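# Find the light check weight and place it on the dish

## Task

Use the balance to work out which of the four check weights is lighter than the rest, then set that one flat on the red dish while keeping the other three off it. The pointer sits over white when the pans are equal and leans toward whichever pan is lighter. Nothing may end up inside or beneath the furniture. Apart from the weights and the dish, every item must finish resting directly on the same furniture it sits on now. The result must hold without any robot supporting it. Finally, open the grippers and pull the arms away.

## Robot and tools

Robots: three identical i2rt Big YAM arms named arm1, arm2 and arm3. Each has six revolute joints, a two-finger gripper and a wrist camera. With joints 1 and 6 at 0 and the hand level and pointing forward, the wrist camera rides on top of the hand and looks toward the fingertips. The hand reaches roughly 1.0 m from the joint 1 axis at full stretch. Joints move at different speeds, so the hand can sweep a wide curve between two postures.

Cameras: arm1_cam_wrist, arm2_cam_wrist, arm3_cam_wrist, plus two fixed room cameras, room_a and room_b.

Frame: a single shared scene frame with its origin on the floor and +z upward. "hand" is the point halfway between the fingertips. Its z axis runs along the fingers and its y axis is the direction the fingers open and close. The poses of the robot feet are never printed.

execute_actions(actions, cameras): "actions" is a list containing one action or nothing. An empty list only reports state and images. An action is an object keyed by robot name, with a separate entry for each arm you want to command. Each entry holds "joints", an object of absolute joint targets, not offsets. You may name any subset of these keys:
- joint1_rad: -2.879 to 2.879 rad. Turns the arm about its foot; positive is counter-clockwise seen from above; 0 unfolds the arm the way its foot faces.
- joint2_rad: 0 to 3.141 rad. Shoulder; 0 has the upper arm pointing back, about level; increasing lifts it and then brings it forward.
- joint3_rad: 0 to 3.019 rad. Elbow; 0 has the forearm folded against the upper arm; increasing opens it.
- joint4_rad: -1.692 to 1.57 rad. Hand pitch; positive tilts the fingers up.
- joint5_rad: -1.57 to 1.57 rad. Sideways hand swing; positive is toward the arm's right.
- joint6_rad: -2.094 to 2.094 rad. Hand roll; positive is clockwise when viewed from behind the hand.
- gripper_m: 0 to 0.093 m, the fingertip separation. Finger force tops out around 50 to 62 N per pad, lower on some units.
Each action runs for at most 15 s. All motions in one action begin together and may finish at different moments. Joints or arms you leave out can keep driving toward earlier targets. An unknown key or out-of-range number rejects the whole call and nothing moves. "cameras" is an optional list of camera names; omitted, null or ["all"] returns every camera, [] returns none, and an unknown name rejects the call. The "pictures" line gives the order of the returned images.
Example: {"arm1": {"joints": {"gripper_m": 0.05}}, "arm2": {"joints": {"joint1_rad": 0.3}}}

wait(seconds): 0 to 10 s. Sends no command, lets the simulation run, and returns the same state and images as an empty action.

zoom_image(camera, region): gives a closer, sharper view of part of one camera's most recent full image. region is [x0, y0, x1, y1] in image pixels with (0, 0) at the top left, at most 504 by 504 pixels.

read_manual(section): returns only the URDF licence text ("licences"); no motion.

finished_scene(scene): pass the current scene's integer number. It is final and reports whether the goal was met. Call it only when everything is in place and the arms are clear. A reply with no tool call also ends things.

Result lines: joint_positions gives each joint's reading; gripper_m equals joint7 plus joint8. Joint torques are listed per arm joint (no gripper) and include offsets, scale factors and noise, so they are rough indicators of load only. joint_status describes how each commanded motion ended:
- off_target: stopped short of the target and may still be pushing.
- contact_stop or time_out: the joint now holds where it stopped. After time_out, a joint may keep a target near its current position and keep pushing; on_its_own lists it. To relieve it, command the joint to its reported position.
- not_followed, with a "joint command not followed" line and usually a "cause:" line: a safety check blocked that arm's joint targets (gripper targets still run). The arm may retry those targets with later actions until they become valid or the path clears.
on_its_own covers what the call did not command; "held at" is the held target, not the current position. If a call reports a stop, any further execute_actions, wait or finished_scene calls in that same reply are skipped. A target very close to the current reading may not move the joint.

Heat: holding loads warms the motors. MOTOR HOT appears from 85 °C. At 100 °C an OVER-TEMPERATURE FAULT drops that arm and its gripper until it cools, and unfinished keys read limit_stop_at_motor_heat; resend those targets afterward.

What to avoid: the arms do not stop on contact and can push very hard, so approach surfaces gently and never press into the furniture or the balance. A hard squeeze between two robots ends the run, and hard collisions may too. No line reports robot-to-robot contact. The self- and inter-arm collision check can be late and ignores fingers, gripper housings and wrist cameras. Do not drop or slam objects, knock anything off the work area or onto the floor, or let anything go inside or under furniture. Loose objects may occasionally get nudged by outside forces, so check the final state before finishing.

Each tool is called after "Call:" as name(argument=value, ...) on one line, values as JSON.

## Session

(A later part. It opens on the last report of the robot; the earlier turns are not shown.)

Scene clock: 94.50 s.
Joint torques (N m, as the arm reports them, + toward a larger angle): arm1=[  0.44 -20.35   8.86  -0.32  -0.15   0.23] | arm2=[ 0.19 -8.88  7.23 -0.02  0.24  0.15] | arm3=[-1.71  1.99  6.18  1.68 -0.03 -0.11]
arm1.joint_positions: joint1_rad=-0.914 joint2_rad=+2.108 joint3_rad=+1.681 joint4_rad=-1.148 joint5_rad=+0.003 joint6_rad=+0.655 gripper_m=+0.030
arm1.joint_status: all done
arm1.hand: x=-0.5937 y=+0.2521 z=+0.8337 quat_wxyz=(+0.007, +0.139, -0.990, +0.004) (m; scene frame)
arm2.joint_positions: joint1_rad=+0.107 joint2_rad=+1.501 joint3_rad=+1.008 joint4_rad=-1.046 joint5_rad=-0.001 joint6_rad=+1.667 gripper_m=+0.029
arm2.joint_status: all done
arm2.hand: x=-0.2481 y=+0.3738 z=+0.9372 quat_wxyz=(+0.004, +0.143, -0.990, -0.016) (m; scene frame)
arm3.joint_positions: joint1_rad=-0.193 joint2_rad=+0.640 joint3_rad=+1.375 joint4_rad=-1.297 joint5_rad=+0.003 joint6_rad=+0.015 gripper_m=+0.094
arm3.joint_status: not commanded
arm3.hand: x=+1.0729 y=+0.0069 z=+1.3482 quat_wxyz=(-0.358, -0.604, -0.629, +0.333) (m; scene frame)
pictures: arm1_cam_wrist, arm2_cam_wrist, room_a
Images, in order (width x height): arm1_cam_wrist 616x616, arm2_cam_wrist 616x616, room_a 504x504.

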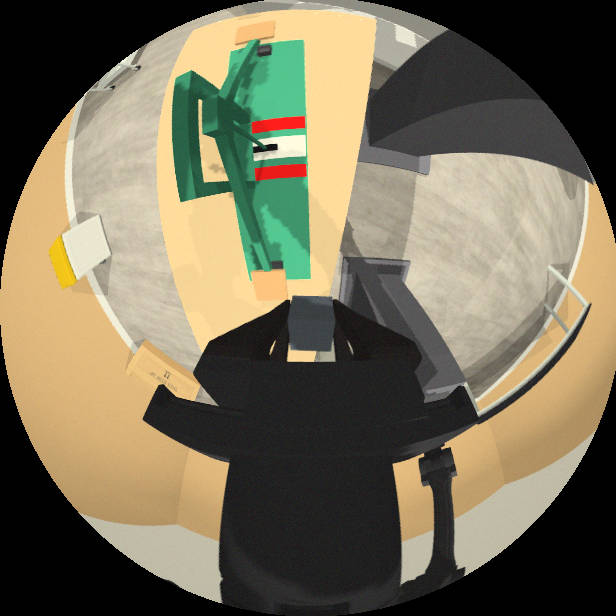

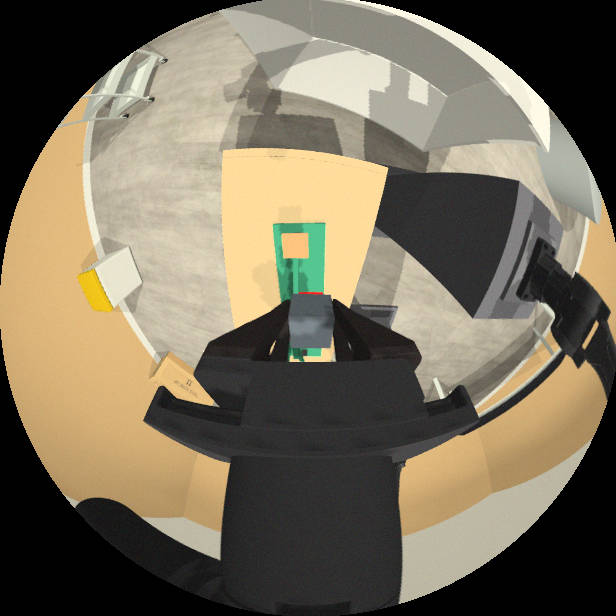

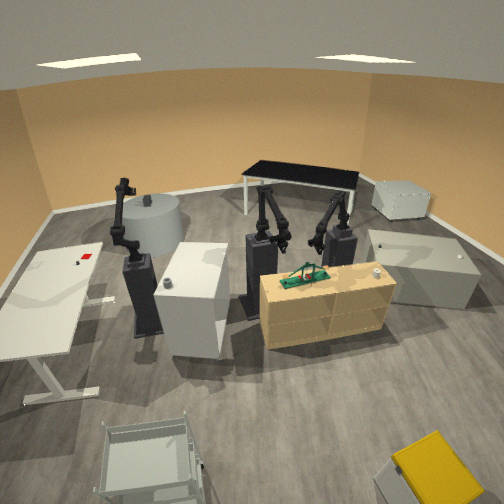

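Call:
zoom_image(camera="arm1_cam_wrist", region=[220, 230, 380, 350])

Call:
zoom_image(camera="arm2_cam_wrist", region=[240, 200, 380, 320])

Region (220, 230, 380, 350) of arm1_cam_wrist's 616x616 image, scaled by 3.150, with more detail than that image has; it fills the top 378 rows of this view, and the rest is white.

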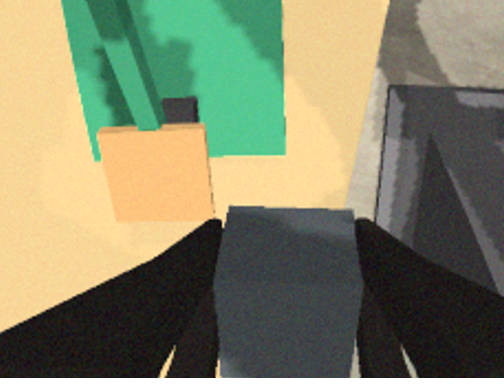

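Region (240, 200, 380, 320) of arm2_cam_wrist's 616x616 image, scaled by 3.600, with more detail than that image has; it fills the top 432 rows of this view, and the rest is white.

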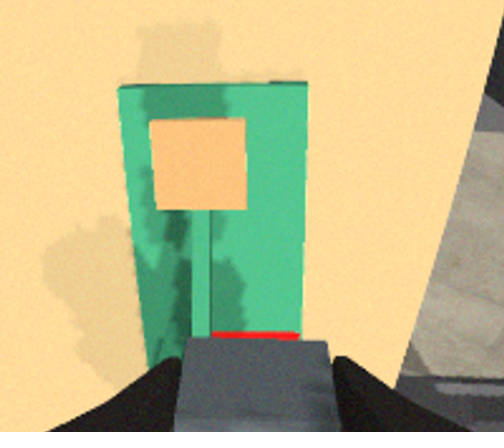

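Call:
execute_actions(actions=[{"arm1": {"joints": {"joint1_rad": -0.76, "joint2_rad": 2.17, "joint3_rad": 1.61, "joint4_rad": -0.978, "joint6_rad": 0.82}}, "arm2": {"joints": {"joint1_rad": 0.16, "joint2_rad": 1.915, "joint3_rad": 1.0, "joint4_rad": -0.632, "joint6_rad": 1.745}}}], cameras=["arm1_cam_wrist", "arm2_cam_wrist", "room_a"])

Call:
zoom_image(camera="arm1_cam_wrist", region=[230, 220, 390, 350])

Call:
zoom_image(camera="arm2_cam_wrist", region=[230, 220, 390, 350])

Scene clock: 105.03 s.
Joint torques (N m, as the arm reports them, + toward a larger angle): arm1=[ -1.57 -20.32   7.88   0.88   0.03   0.23] | arm2=[  0.22 -13.9    5.59   0.58   0.22   0.13] | arm3=[-1.75  2.05  6.24  1.66 -0.04 -0.1 ]
arm1.joint_positions: joint1_rad=-0.749 joint2_rad=+2.199 joint3_rad=+1.600 joint4_rad=-0.992 joint5_rad=-0.001 joint6_rad=+0.804 gripper_m=+0.030
arm1.joint_status: all done
arm1.hand: x=-0.6870 y=+0.2966 z=+0.7536 quat_wxyz=(+0.013, +0.146, -0.989, +0.009) (m; scene frame)
arm2.joint_positions: joint1_rad=+0.157 joint2_rad=+1.941 joint3_rad=+0.993 joint4_rad=-0.640 joint5_rad=-0.001 joint6_rad=+1.735 gripper_m=+0.029
arm2.joint_status: all done
arm2.hand: x=-0.2812 y=+0.3962 z=+0.7534 quat_wxyz=(-0.002, +0.134, -0.991, +0.008) (m; scene frame)
arm3.joint_positions: joint1_rad=-0.193 joint2_rad=+0.640 joint3_rad=+1.375 joint4_rad=-1.297 joint5_rad=+0.003 joint6_rad=+0.015 gripper_m=+0.094
arm3.joint_status: not commanded
arm3.hand: x=+1.0729 y=+0.0069 z=+1.3482 quat_wxyz=(-0.358, -0.604, -0.629, +0.333) (m; scene frame)
pictures: arm1_cam_wrist, arm2_cam_wrist, room_a
Images, in order (width x height): arm1_cam_wrist 616x616, arm2_cam_wrist 616x616, room_a 504x504.

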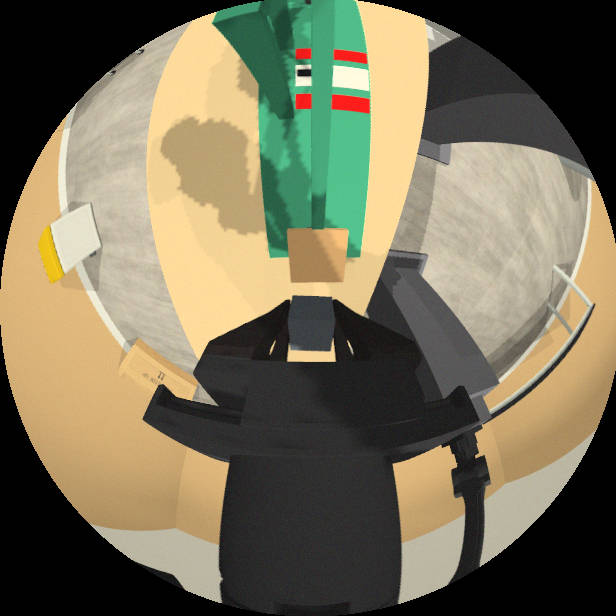

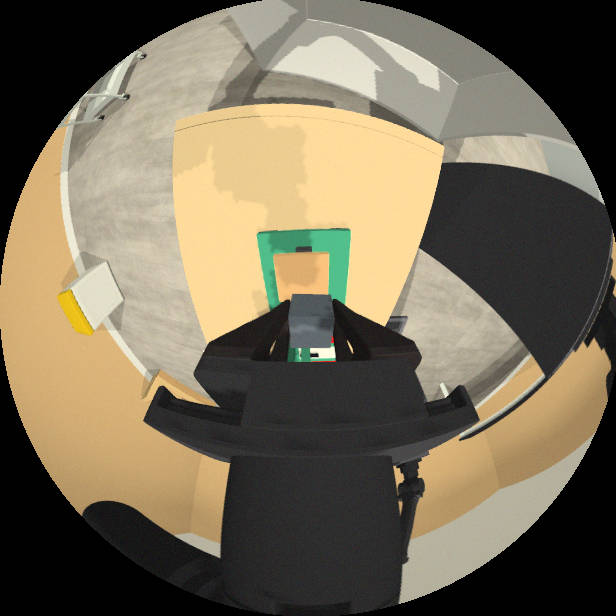

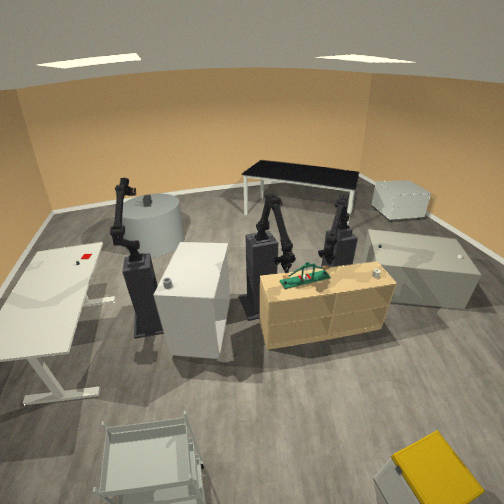

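Region (230, 220, 390, 350) of arm1_cam_wrist's 616x616 image, scaled by 3.150, with more detail than that image has; it fills the top 410 rows of this view, and the rest is white.

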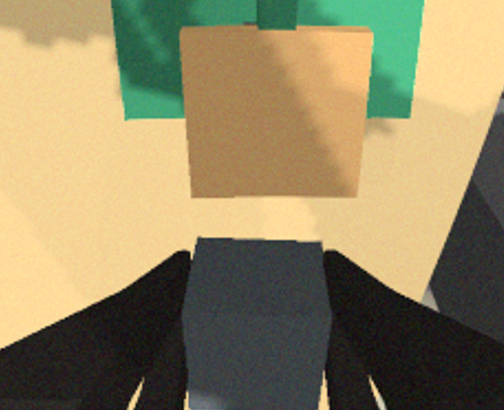

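Region (230, 220, 390, 350) of arm2_cam_wrist's 616x616 image, scaled by 3.150, with more detail than that image has; it fills the top 410 rows of this view, and the rest is white.

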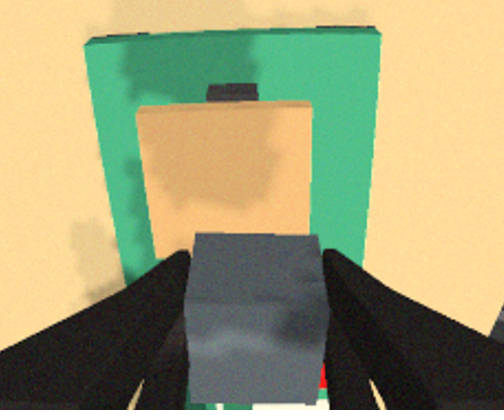

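Call:
execute_actions(actions=[{"arm1": {"joints": {"joint1_rad": -0.79, "joint2_rad": 2.236, "joint3_rad": 1.652, "joint4_rad": -0.936}}, "arm2": {"joints": {"joint1_rad": 0.13, "joint2_rad": 1.981, "joint3_rad": 1.01, "joint4_rad": -0.56}}}], cameras=["arm1_cam_wrist", "arm2_cam_wrist", "room_a"])

Call:
zoom_image(camera="arm1_cam_wrist", region=[230, 220, 390, 350])

Call:
zoom_image(camera="arm2_cam_wrist", region=[230, 220, 390, 350])

Call:
zoom_image(camera="room_a", region=[250, 220, 370, 300])

Scene clock: 110.90 s.
Joint torques (N m, as the arm reports them, + toward a larger angle): arm1=[ -0.71 -18.77  10.66   0.71  -0.01   0.24] | arm2=[ -1.24 -13.08   6.13   0.64   0.23   0.12] | arm3=[-1.83  2.02  6.2   1.64 -0.04 -0.1 ]
arm1.joint_positions: joint1_rad=-0.782 joint2_rad=+2.251 joint3_rad=+1.603 joint4_rad=-0.949 joint5_rad=-0.001 joint6_rad=+0.805 gripper_m=+0.030
arm1.joint_status: all done
arm1.hand: x=-0.6686 y=+0.2875 z=+0.7236 quat_wxyz=(+0.015, +0.129, -0.991, +0.012) (m; scene frame)
arm2.joint_positions: joint1_rad=+0.138 joint2_rad=+1.992 joint3_rad=+0.993 joint4_rad=-0.569 joint5_rad=-0.001 joint6_rad=+1.735 gripper_m=+0.029
arm2.joint_status: all done
arm2.hand: x=-0.2755 y=+0.4046 z=+0.7318 quat_wxyz=(+0.001, +0.125, -0.992, -0.002) (m; scene frame)
arm3.joint_positions: joint1_rad=-0.193 joint2_rad=+0.640 joint3_rad=+1.375 joint4_rad=-1.297 joint5_rad=+0.003 joint6_rad=+0.015 gripper_m=+0.094
arm3.joint_status: not commanded
arm3.hand: x=+1.0729 y=+0.0069 z=+1.3482 quat_wxyz=(-0.358, -0.604, -0.629, +0.333) (m; scene frame)
pictures: arm1_cam_wrist, arm2_cam_wrist, room_a
Images, in order (width x height): arm1_cam_wrist 616x616, arm2_cam_wrist 616x616, room_a 504x504.

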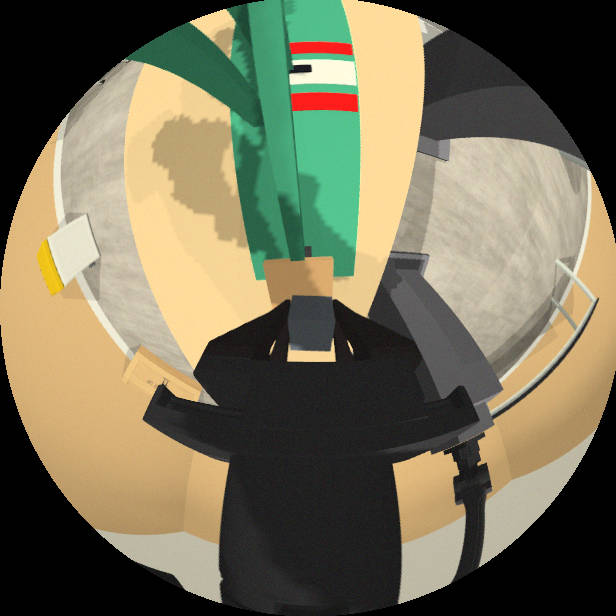

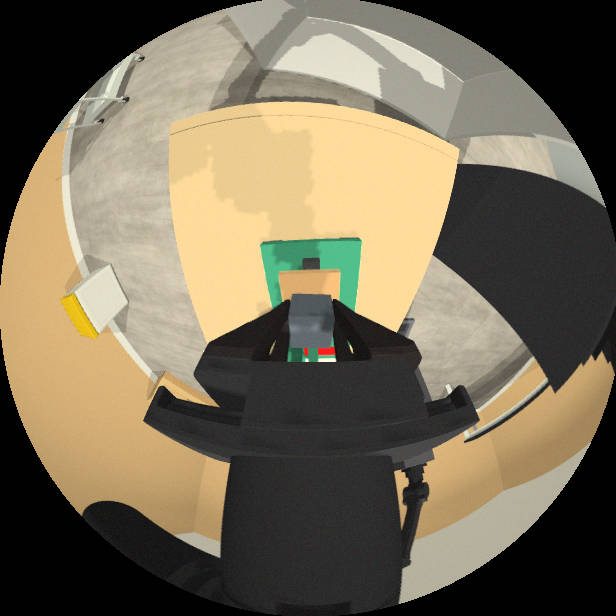

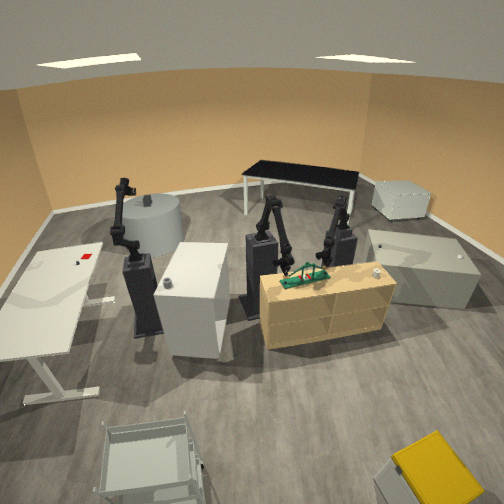

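Region (230, 220, 390, 350) of arm1_cam_wrist's 616x616 image, scaled by 3.150, with more detail than that image has; it fills the top 410 rows of this view, and the rest is white.

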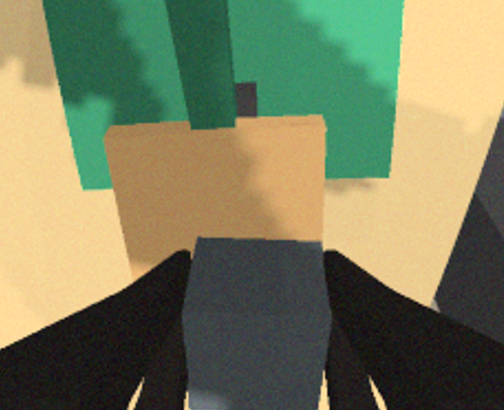

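Region (230, 220, 390, 350) of arm2_cam_wrist's 616x616 image, scaled by 3.150, with more detail than that image has; it fills the top 410 rows of this view, and the rest is white.

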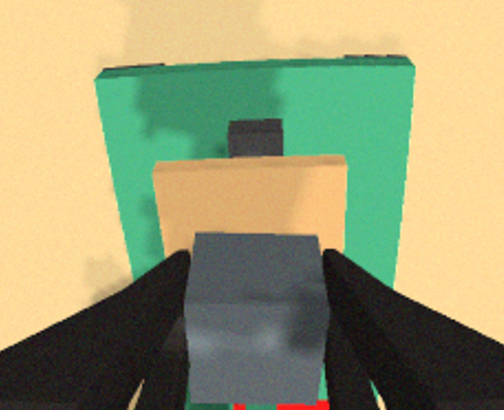

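Region (250, 220, 370, 300) of room_a's 504x504 image, scaled by 4.200, with more detail than that image has.

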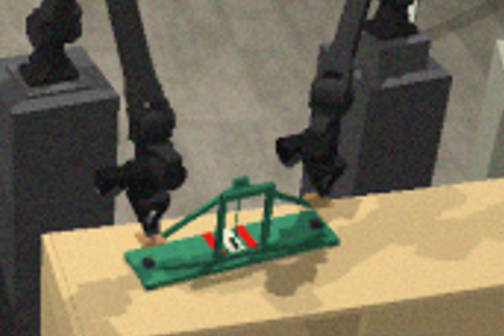

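Call:
execute_actions(actions=[{"arm1": {"joints": {"joint1_rad": -0.8, "joint4_rad": -0.866}}, "arm2": {"joints": {"joint2_rad": 2.001, "joint4_rad": -0.54}}}], cameras=["arm1_cam_wrist", "arm2_cam_wrist", "room_a"])

Call:
zoom_image(camera="arm1_cam_wrist", region=[230, 220, 390, 350])

Call:
zoom_image(camera="arm2_cam_wrist", region=[230, 220, 390, 350])

Call:
zoom_image(camera="room_a", region=[270, 240, 350, 300])

Scene clock: 116.33 s.
Joint torques (N m, as the arm reports them, + toward a larger angle): arm1=[ -1.91 -19.75  10.74   1.09  -0.02   0.21] | arm2=[ -0.8  -12.32   5.96   0.61   0.21   0.11] | arm3=[-1.81  1.88  6.18  1.64 -0.03 -0.09]
arm1.joint_positions: joint1_rad=-0.783 joint2_rad=+2.251 joint3_rad=+1.603 joint4_rad=-0.882 joint5_rad=-0.001 joint6_rad=+0.805 gripper_m=+0.030
arm1.joint_status: all done
arm1.hand: x=-0.6604 y=+0.3018 z=+0.7236 quat_wxyz=(-0.005, +0.129, -0.991, -0.015) (m; scene frame)
arm2.joint_positions: joint1_rad=+0.138 joint2_rad=+2.003 joint3_rad=+0.993 joint4_rad=-0.549 joint5_rad=-0.001 joint6_rad=+1.735 gripper_m=+0.029
arm2.joint_status: all done
arm2.hand: x=-0.2763 y=+0.4065 z=+0.7271 quat_wxyz=(+0.002, +0.125, -0.992, -0.006) (m; scene frame)
arm3.joint_positions: joint1_rad=-0.193 joint2_rad=+0.640 joint3_rad=+1.375 joint4_rad=-1.297 joint5_rad=+0.003 joint6_rad=+0.015 gripper_m=+0.094
arm3.joint_status: not commanded
arm3.hand: x=+1.0729 y=+0.0069 z=+1.3482 quat_wxyz=(-0.358, -0.604, -0.629, +0.333) (m; scene frame)
pictures: arm1_cam_wrist, arm2_cam_wrist, room_a
Images, in order (width x height): arm1_cam_wrist 616x616, arm2_cam_wrist 616x616, room_a 504x504.

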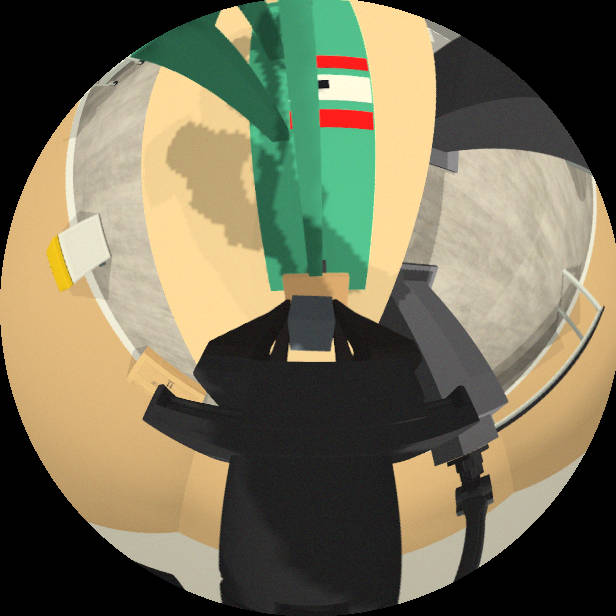

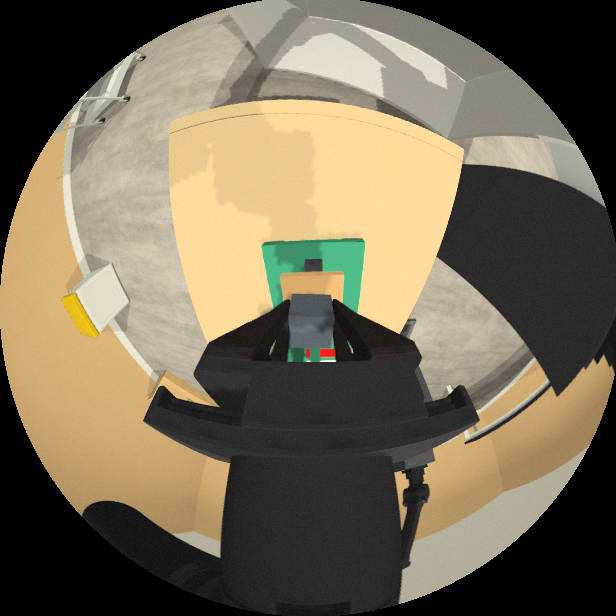

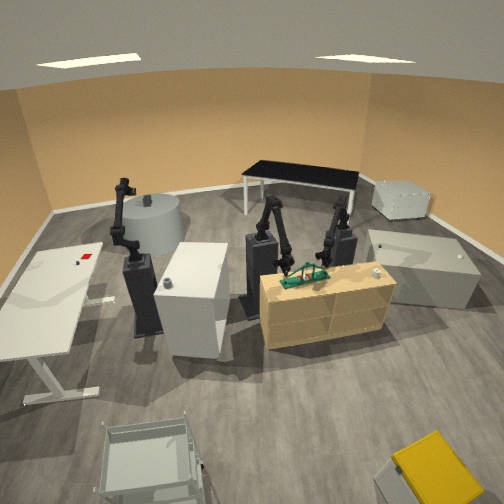

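Region (230, 220, 390, 350) of arm1_cam_wrist's 616x616 image, scaled by 3.150, with more detail than that image has; it fills the top 410 rows of this view, and the rest is white.

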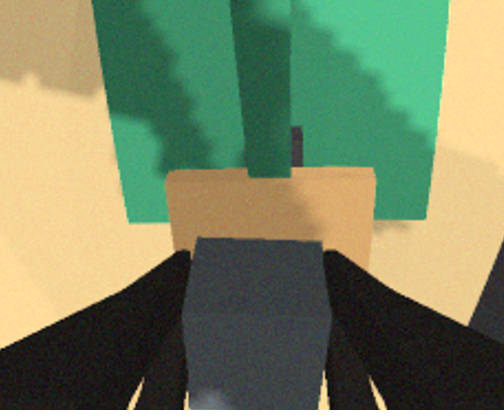

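Region (230, 220, 390, 350) of arm2_cam_wrist's 616x616 image, scaled by 3.150, with more detail than that image has; it fills the top 410 rows of this view, and the rest is white.

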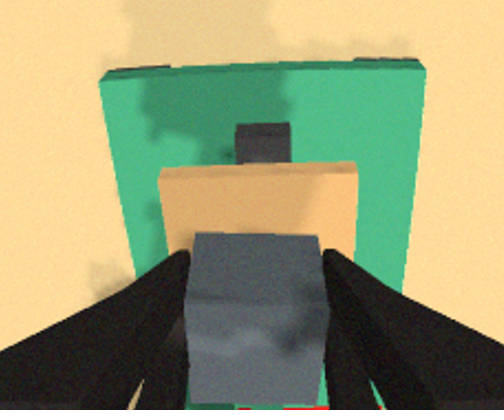

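Region (270, 240, 350, 300) of room_a's 504x504 image, scaled by 6.300, with more detail than that image has; it fills the top 378 rows of this view, and the rest is white.

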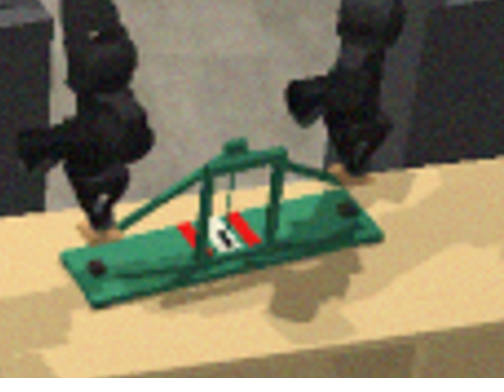

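Call:
execute_actions(actions=[{"arm1": {"joints": {"gripper_m": 0.065}}, "arm2": {"joints": {"gripper_m": 0.065}}}], cameras=["arm1_cam_wrist", "arm2_cam_wrist", "room_a"])

Call:
zoom_image(camera="room_a", region=[270, 240, 350, 300])

Scene clock: 118.60 s.
Joint torques (N m, as the arm reports them, + toward a larger angle): arm1=[ -2.22 -20.21  10.61   1.01  -0.02   0.24] | arm2=[ -0.4  -11.93   6.09   0.49   0.2    0.11] | arm3=[-1.9   2.02  6.16  1.68 -0.03 -0.1 ]
arm1.joint_positions: joint1_rad=-0.783 joint2_rad=+2.250 joint3_rad=+1.604 joint4_rad=-0.882 joint5_rad=-0.001 joint6_rad=+0.805 gripper_m=+0.065
arm1.joint_status: all done
arm1.hand: x=-0.6602 y=+0.3022 z=+0.7241 quat_wxyz=(-0.006, +0.129, -0.992, -0.016) (m; scene frame)
arm2.joint_positions: joint1_rad=+0.138 joint2_rad=+2.003 joint3_rad=+0.993 joint4_rad=-0.547 joint5_rad=-0.001 joint6_rad=+1.736 gripper_m=+0.065
arm2.joint_status: all done
arm2.hand: x=-0.2765 y=+0.4068 z=+0.7271 quat_wxyz=(+0.003, +0.125, -0.992, -0.007) (m; scene frame)
arm3.joint_positions: joint1_rad=-0.193 joint2_rad=+0.640 joint3_rad=+1.375 joint4_rad=-1.297 joint5_rad=+0.003 joint6_rad=+0.015 gripper_m=+0.094
arm3.joint_status: not commanded
arm3.hand: x=+1.0729 y=+0.0069 z=+1.3482 quat_wxyz=(-0.358, -0.604, -0.629, +0.333) (m; scene frame)
pictures: arm1_cam_wrist, arm2_cam_wrist, room_a
Images, in order (width x height): arm1_cam_wrist 616x616, arm2_cam_wrist 616x616, room_a 504x504.

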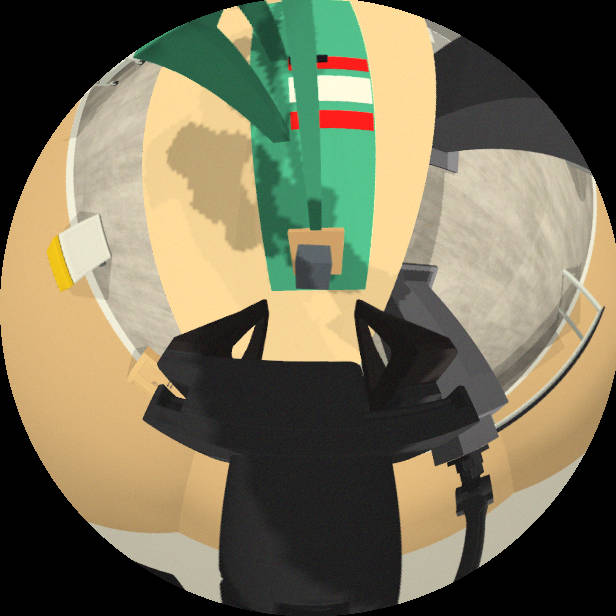

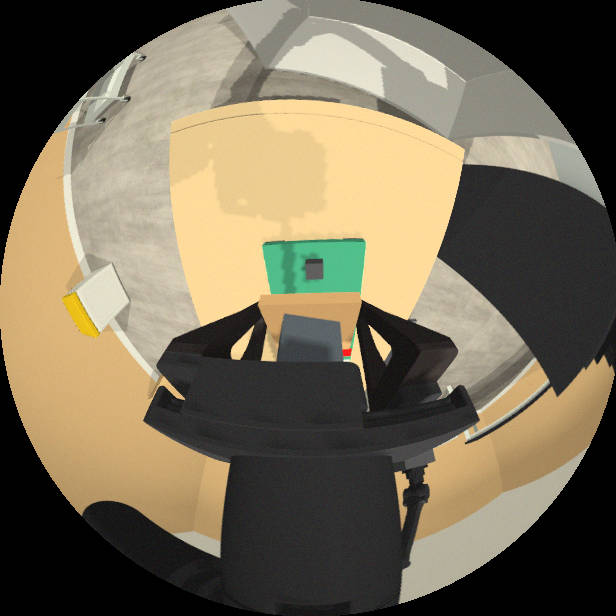

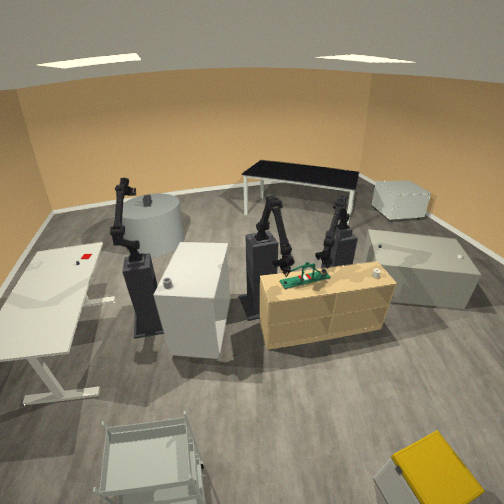

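Region (270, 240, 350, 300) of room_a's 504x504 image, scaled by 6.300, with more detail than that image has; it fills the top 378 rows of this view, and the rest is white.

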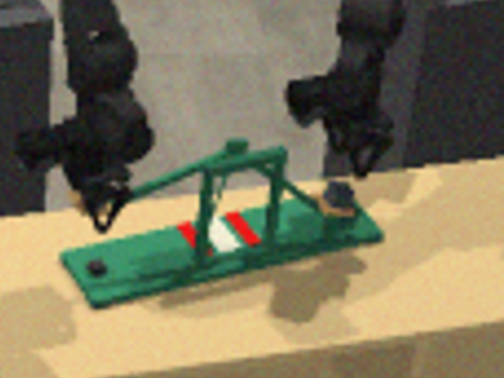

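Call:
execute_actions(actions=[])

Scene clock: 122.17 s.
Joint torques (N m, as the arm reports them, + toward a larger angle): arm1=[ -1.8  -19.96  10.58   1.14   0.01   0.2 ] | arm2=[ -0.81 -12.1    5.97   0.54   0.23   0.1 ] | arm3=[-1.92  1.92  6.22  1.66 -0.05 -0.1 ]
arm1.joint_positions: joint1_rad=-0.783 joint2_rad=+2.250 joint3_rad=+1.604 joint4_rad=-0.882 joint5_rad=-0.001 joint6_rad=+0.805 gripper_m=+0.065
arm1.joint_status: all done
arm1.hand: x=-0.6602 y=+0.3022 z=+0.7241 quat_wxyz=(-0.006, +0.129, -0.992, -0.016) (m; scene frame)
arm2.joint_positions: joint1_rad=+0.138 joint2_rad=+2.003 joint3_rad=+0.993 joint4_rad=-0.547 joint5_rad=-0.001 joint6_rad=+1.736 gripper_m=+0.065
arm2.joint_status: all done
arm2.hand: x=-0.2765 y=+0.4068 z=+0.7271 quat_wxyz=(+0.003, +0.125, -0.992, -0.007) (m; scene frame)
arm3.joint_positions: joint1_rad=-0.193 joint2_rad=+0.640 joint3_rad=+1.375 joint4_rad=-1.297 joint5_rad=+0.003 joint6_rad=+0.015 gripper_m=+0.094
arm3.joint_status: not commanded
arm3.hand: x=+1.0729 y=+0.0069 z=+1.3482 quat_wxyz=(-0.358, -0.604, -0.629, +0.333) (m; scene frame)
pictures: arm1_cam_wrist, arm2_cam_wrist, arm3_cam_wrist, room_a, room_b
Images, in order (width x height): arm1_cam_wrist 616x616, arm2_cam_wrist 616x616, arm3_cam_wrist 616x616, room_a 504x504, room_b 504x504.

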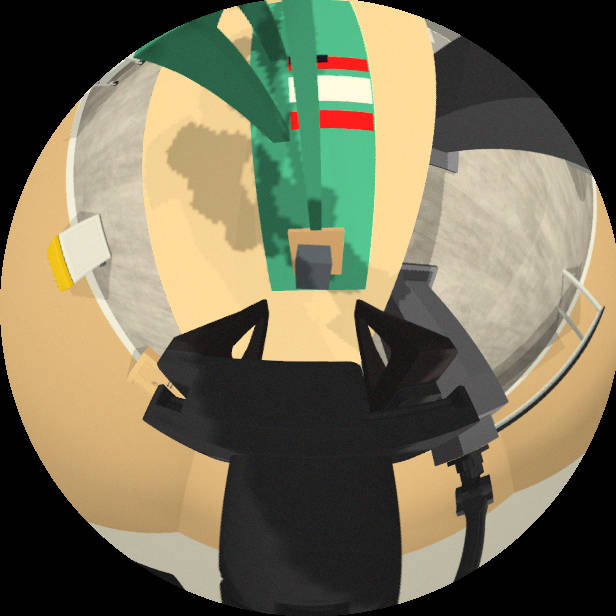

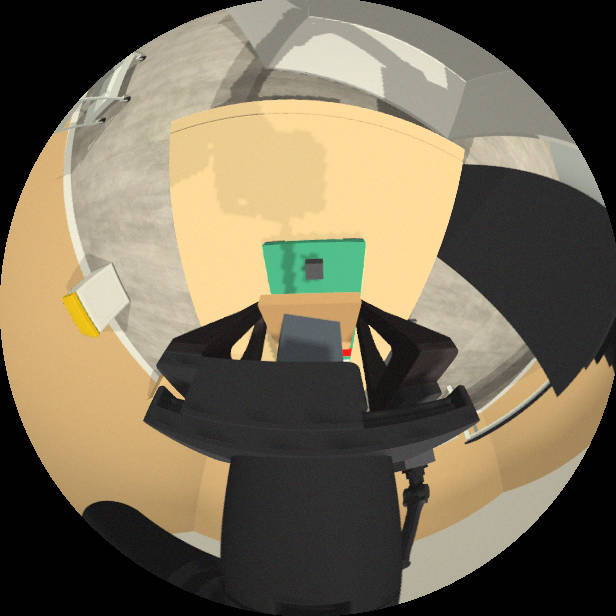

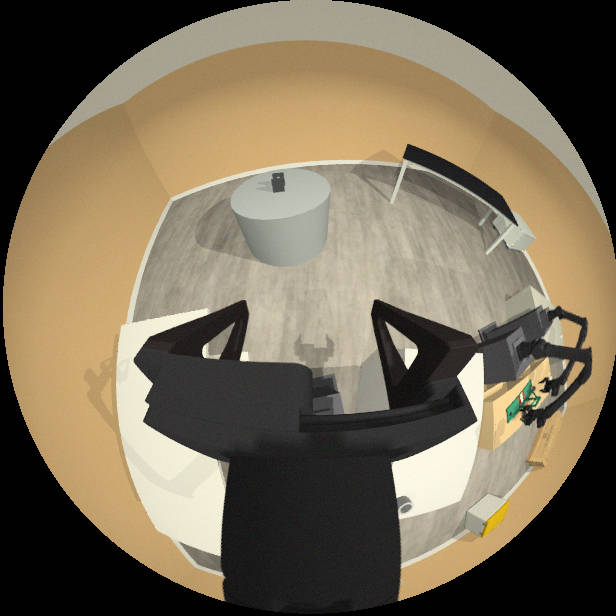

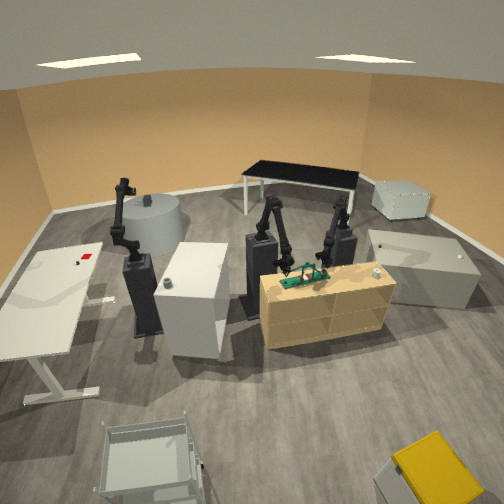

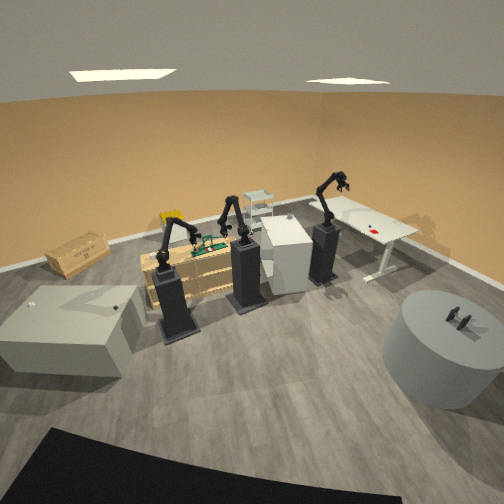

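Call:
zoom_image(camera="room_a", region=[260, 240, 360, 310])

Call:
zoom_image(camera="room_b", region=[160, 210, 260, 280])

Region (260, 240, 360, 310) of room_a's 504x504 image, scaled by 5.040, with more detail than that image has; it fills the top 353 rows of this view, and the rest is white.

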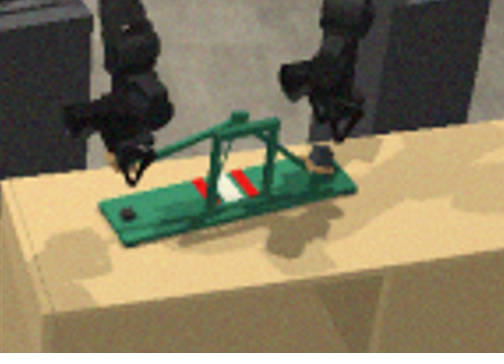

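Region (160, 210, 260, 280) of room_b's 504x504 image, scaled by 5.040, with more detail than that image has; it fills the top 353 rows of this view, and the rest is white.

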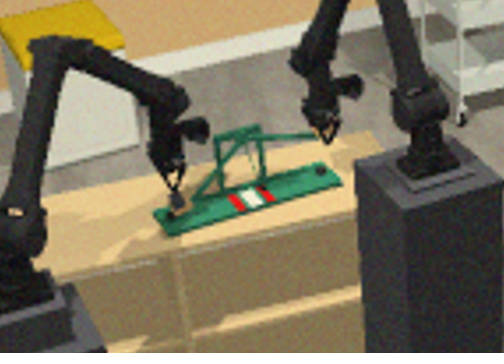

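Call:
execute_actions(actions=[{"arm1":{"joints":{"joint2_rad":0.7,"joint3_rad":1.4,"joint4_rad":-1.2}},"arm2":{"joints":{"gripper_m":0.09}}}], cameras=["arm2_cam_wrist","room_a","room_b"])

Scene clock: 131.40 s.
Joint torques (N m, as the arm reports them, + toward a larger angle): arm1=[-1.97  0.27  8.51  1.02 -0.03  0.13] | arm2=[ -0.66 -12.18   5.95   0.54   0.2    0.12] | arm3=[-1.85  1.83  6.24  1.65 -0.04 -0.09]
arm1.joint_positions: joint1_rad=-0.783 joint2_rad=+0.696 joint3_rad=+1.393 joint4_rad=-1.184 joint5_rad=-0.001 joint6_rad=+0.805 gripper_m=+0.065
arm1.joint_status: all done
arm1.hand: x=-0.8182 y=+0.0050 z=+1.3764 quat_wxyz=(-0.301, +0.109, -0.852, -0.414) (m; scene frame)
arm2.joint_positions: joint1_rad=+0.138 joint2_rad=+2.003 joint3_rad=+0.993 joint4_rad=-0.547 joint5_rad=-0.001 joint6_rad=+1.736 gripper_m=+0.090
arm2.joint_status: all done
arm2.hand: x=-0.2765 y=+0.4068 z=+0.7271 quat_wxyz=(+0.003, +0.124, -0.992, -0.007) (m; scene frame)
arm3.joint_positions: joint1_rad=-0.193 joint2_rad=+0.640 joint3_rad=+1.375 joint4_rad=-1.297 joint5_rad=+0.003 joint6_rad=+0.015 gripper_m=+0.094
arm3.joint_status: not commanded
arm3.hand: x=+1.0729 y=+0.0069 z=+1.3482 quat_wxyz=(-0.358, -0.604, -0.629, +0.333) (m; scene frame)
pictures: arm2_cam_wrist, room_a, room_b
Images, in order (width x height): arm2_cam_wrist 616x616, room_a 504x504, room_b 504x504.

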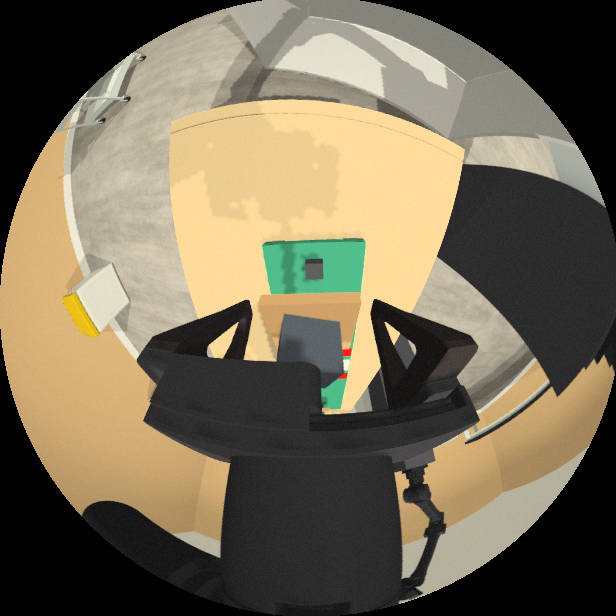

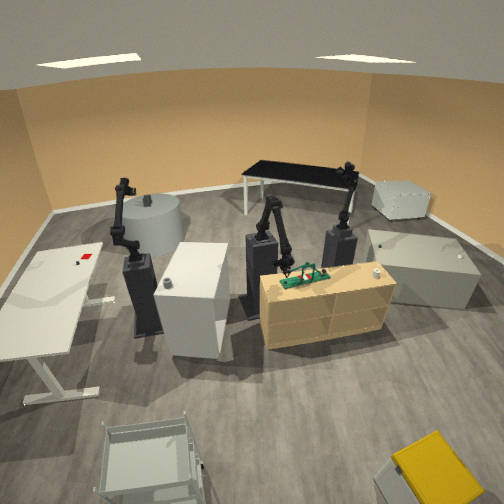

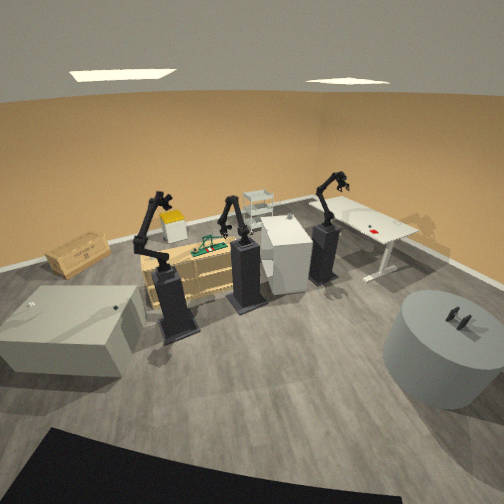

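Call:
zoom_image(camera="room_a", region=[265, 245, 345, 300])

Call:
zoom_image(camera="room_b", region=[170, 215, 250, 270])

Call:
zoom_image(camera="arm2_cam_wrist", region=[200, 230, 420, 430])

Region (265, 245, 345, 300) of room_a's 504x504 image, scaled by 6.300, with more detail than that image has; it fills the top 346 rows of this view, and the rest is white.

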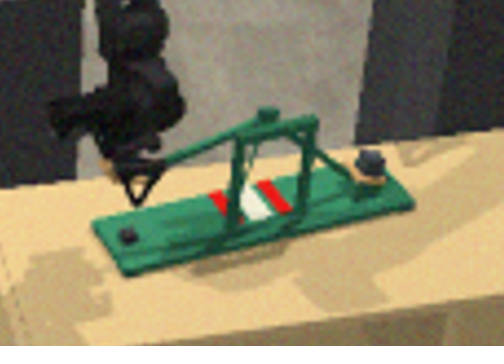

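Region (170, 215, 250, 270) of room_b's 504x504 image, scaled by 6.300, with more detail than that image has; it fills the top 346 rows of this view, and the rest is white.

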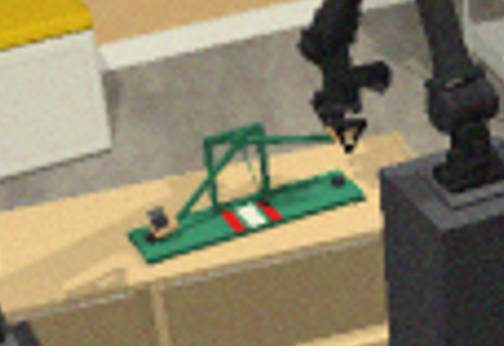

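Region (200, 230, 420, 430) of arm2_cam_wrist's 616x616 image, scaled by 2.291, with more detail than that image has; it fills the top 458 rows of this view, and the rest is white.

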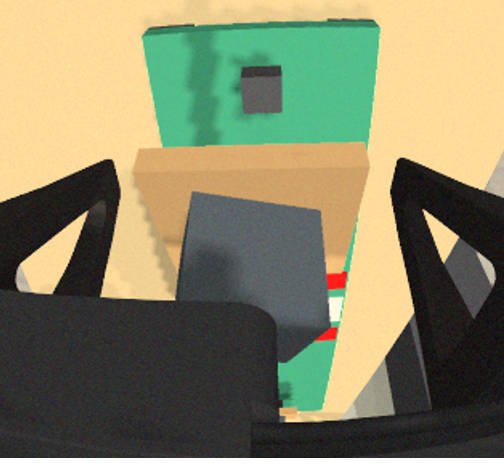

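Call:
execute_actions(actions=[{"arm2":{"joints":{"joint1_rad":0.105,"joint2_rad":1.89,"joint3_rad":1.018,"joint4_rad":-0.685}},"arm1":{"joints":{"joint1_rad":0.0,"joint6_rad":0.0}}}], cameras=["arm2_cam_wrist","room_a","room_b"])

Scene clock: 140.57 s.
Joint torques (N m, as the arm reports them, + toward a larger angle): arm1=[ 0.57  0.22  8.37  1.01 -0.09 -0.02] | arm2=[ -0.4  -11.03   7.24  -0.15   0.22   0.13] | arm3=[-1.86  2.01  6.24  1.62 -0.04 -0.1 ]
arm1.joint_positions: joint1_rad=-0.013 joint2_rad=+0.696 joint3_rad=+1.393 joint4_rad=-1.184 joint5_rad=+0.000 joint6_rad=+0.016 gripper_m=+0.065
arm1.joint_status: all done
arm1.hand: x=-1.0305 y=+0.0313 z=+1.3791 quat_wxyz=(-0.306, +0.674, -0.529, -0.415) (m; scene frame)
arm2.joint_positions: joint1_rad=+0.111 joint2_rad=+1.890 joint3_rad=+0.993 joint4_rad=-0.679 joint5_rad=-0.001 joint6_rad=+1.736 gripper_m=+0.090
arm2.joint_status: all done
arm2.hand: x=-0.2629 y=+0.4057 z=+0.7750 quat_wxyz=(+0.000, +0.111, -0.994, +0.002) (m; scene frame)
arm3.joint_positions: joint1_rad=-0.193 joint2_rad=+0.640 joint3_rad=+1.375 joint4_rad=-1.297 joint5_rad=+0.003 joint6_rad=+0.015 gripper_m=+0.094
arm3.joint_status: not commanded
arm3.hand: x=+1.0729 y=+0.0069 z=+1.3482 quat_wxyz=(-0.358, -0.604, -0.629, +0.333) (m; scene frame)
pictures: arm2_cam_wrist, room_a, room_b
Images, in order (width x height): arm2_cam_wrist 616x616, room_a 504x504, room_b 504x504.

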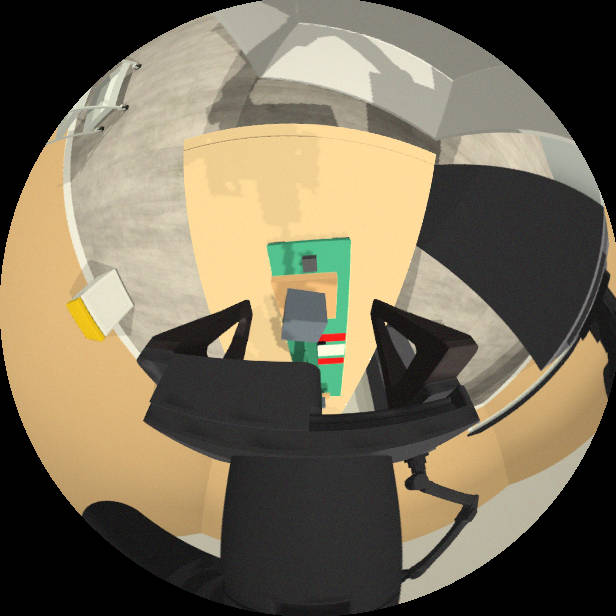

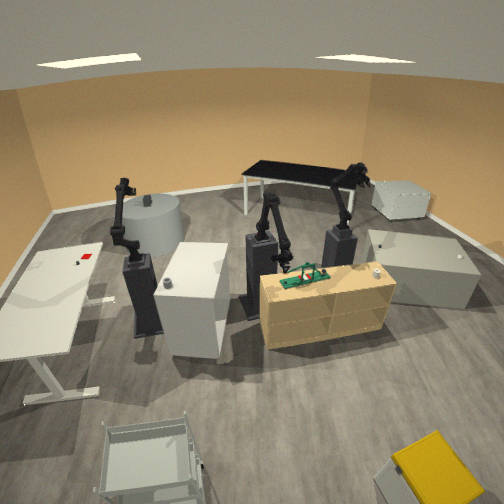

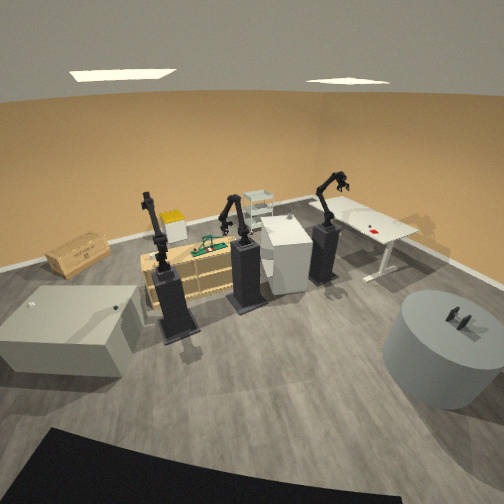

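Call:
zoom_image(camera="arm2_cam_wrist", region=[220, 230, 400, 400])

Call:
zoom_image(camera="room_a", region=[265, 245, 345, 300])

Region (220, 230, 400, 400) of arm2_cam_wrist's 616x616 image, scaled by 2.800, with more detail than that image has.

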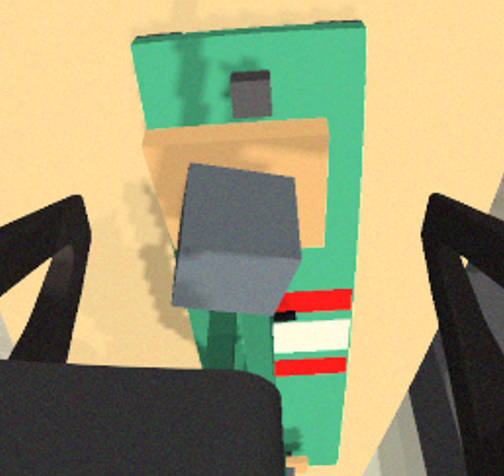

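Region (265, 245, 345, 300) of room_a's 504x504 image, scaled by 6.300, with more detail than that image has; it fills the top 346 rows of this view, and the rest is white.

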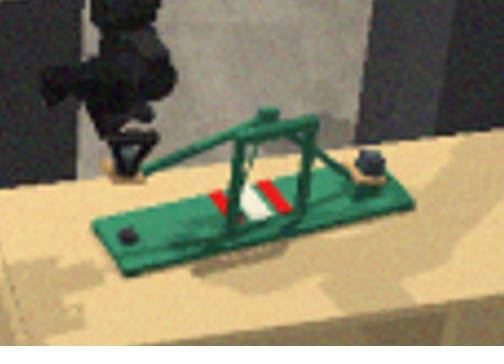

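Call:
execute_actions(actions=[{"arm2":{"joints":{"joint2_rad":1.903,"gripper_m":0.05}}}], cameras=["arm2_cam_wrist","room_a"])

Scene clock: 144.97 s.
Joint torques (N m, as the arm reports them, + toward a larger angle): arm1=[ 0.78  0.28  8.38  1.09 -0.11 -0.04] | arm2=[ -0.38 -11.11   7.51  -0.16   0.2    0.11] | arm3=[-1.76  2.1   6.23  1.68 -0.05 -0.11]
arm1.joint_positions: joint1_rad=-0.013 joint2_rad=+0.696 joint3_rad=+1.393 joint4_rad=-1.184 joint5_rad=+0.000 joint6_rad=+0.015 gripper_m=+0.065
arm1.joint_status: not commanded
arm1.hand: x=-1.0305 y=+0.0313 z=+1.3791 quat_wxyz=(-0.306, +0.674, -0.529, -0.415) (m; scene frame)
arm2.joint_positions: joint1_rad=+0.111 joint2_rad=+1.900 joint3_rad=+0.993 joint4_rad=-0.679 joint5_rad=-0.001 joint6_rad=+1.736 gripper_m=+0.050
arm2.joint_status: all done
arm2.hand: x=-0.2621 y=+0.4037 z=+0.7707 quat_wxyz=(-0.001, +0.111, -0.994, +0.007) (m; scene frame)
arm3.joint_positions: joint1_rad=-0.193 joint2_rad=+0.640 joint3_rad=+1.375 joint4_rad=-1.297 joint5_rad=+0.003 joint6_rad=+0.015 gripper_m=+0.094
arm3.joint_status: not commanded
arm3.hand: x=+1.0729 y=+0.0069 z=+1.3482 quat_wxyz=(-0.358, -0.604, -0.629, +0.333) (m; scene frame)
pictures: arm2_cam_wrist, room_a
Images, in order (width x height): arm2_cam_wrist 616x616, room_a 504x504.

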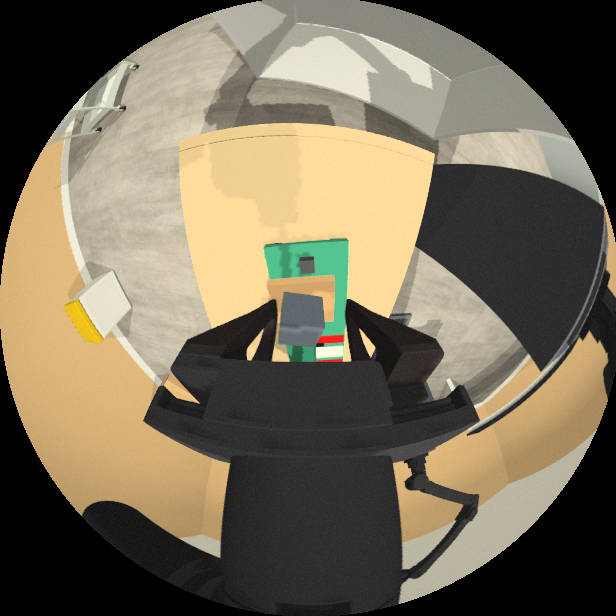

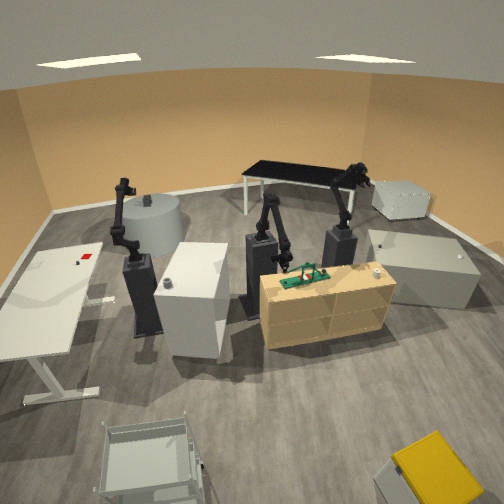

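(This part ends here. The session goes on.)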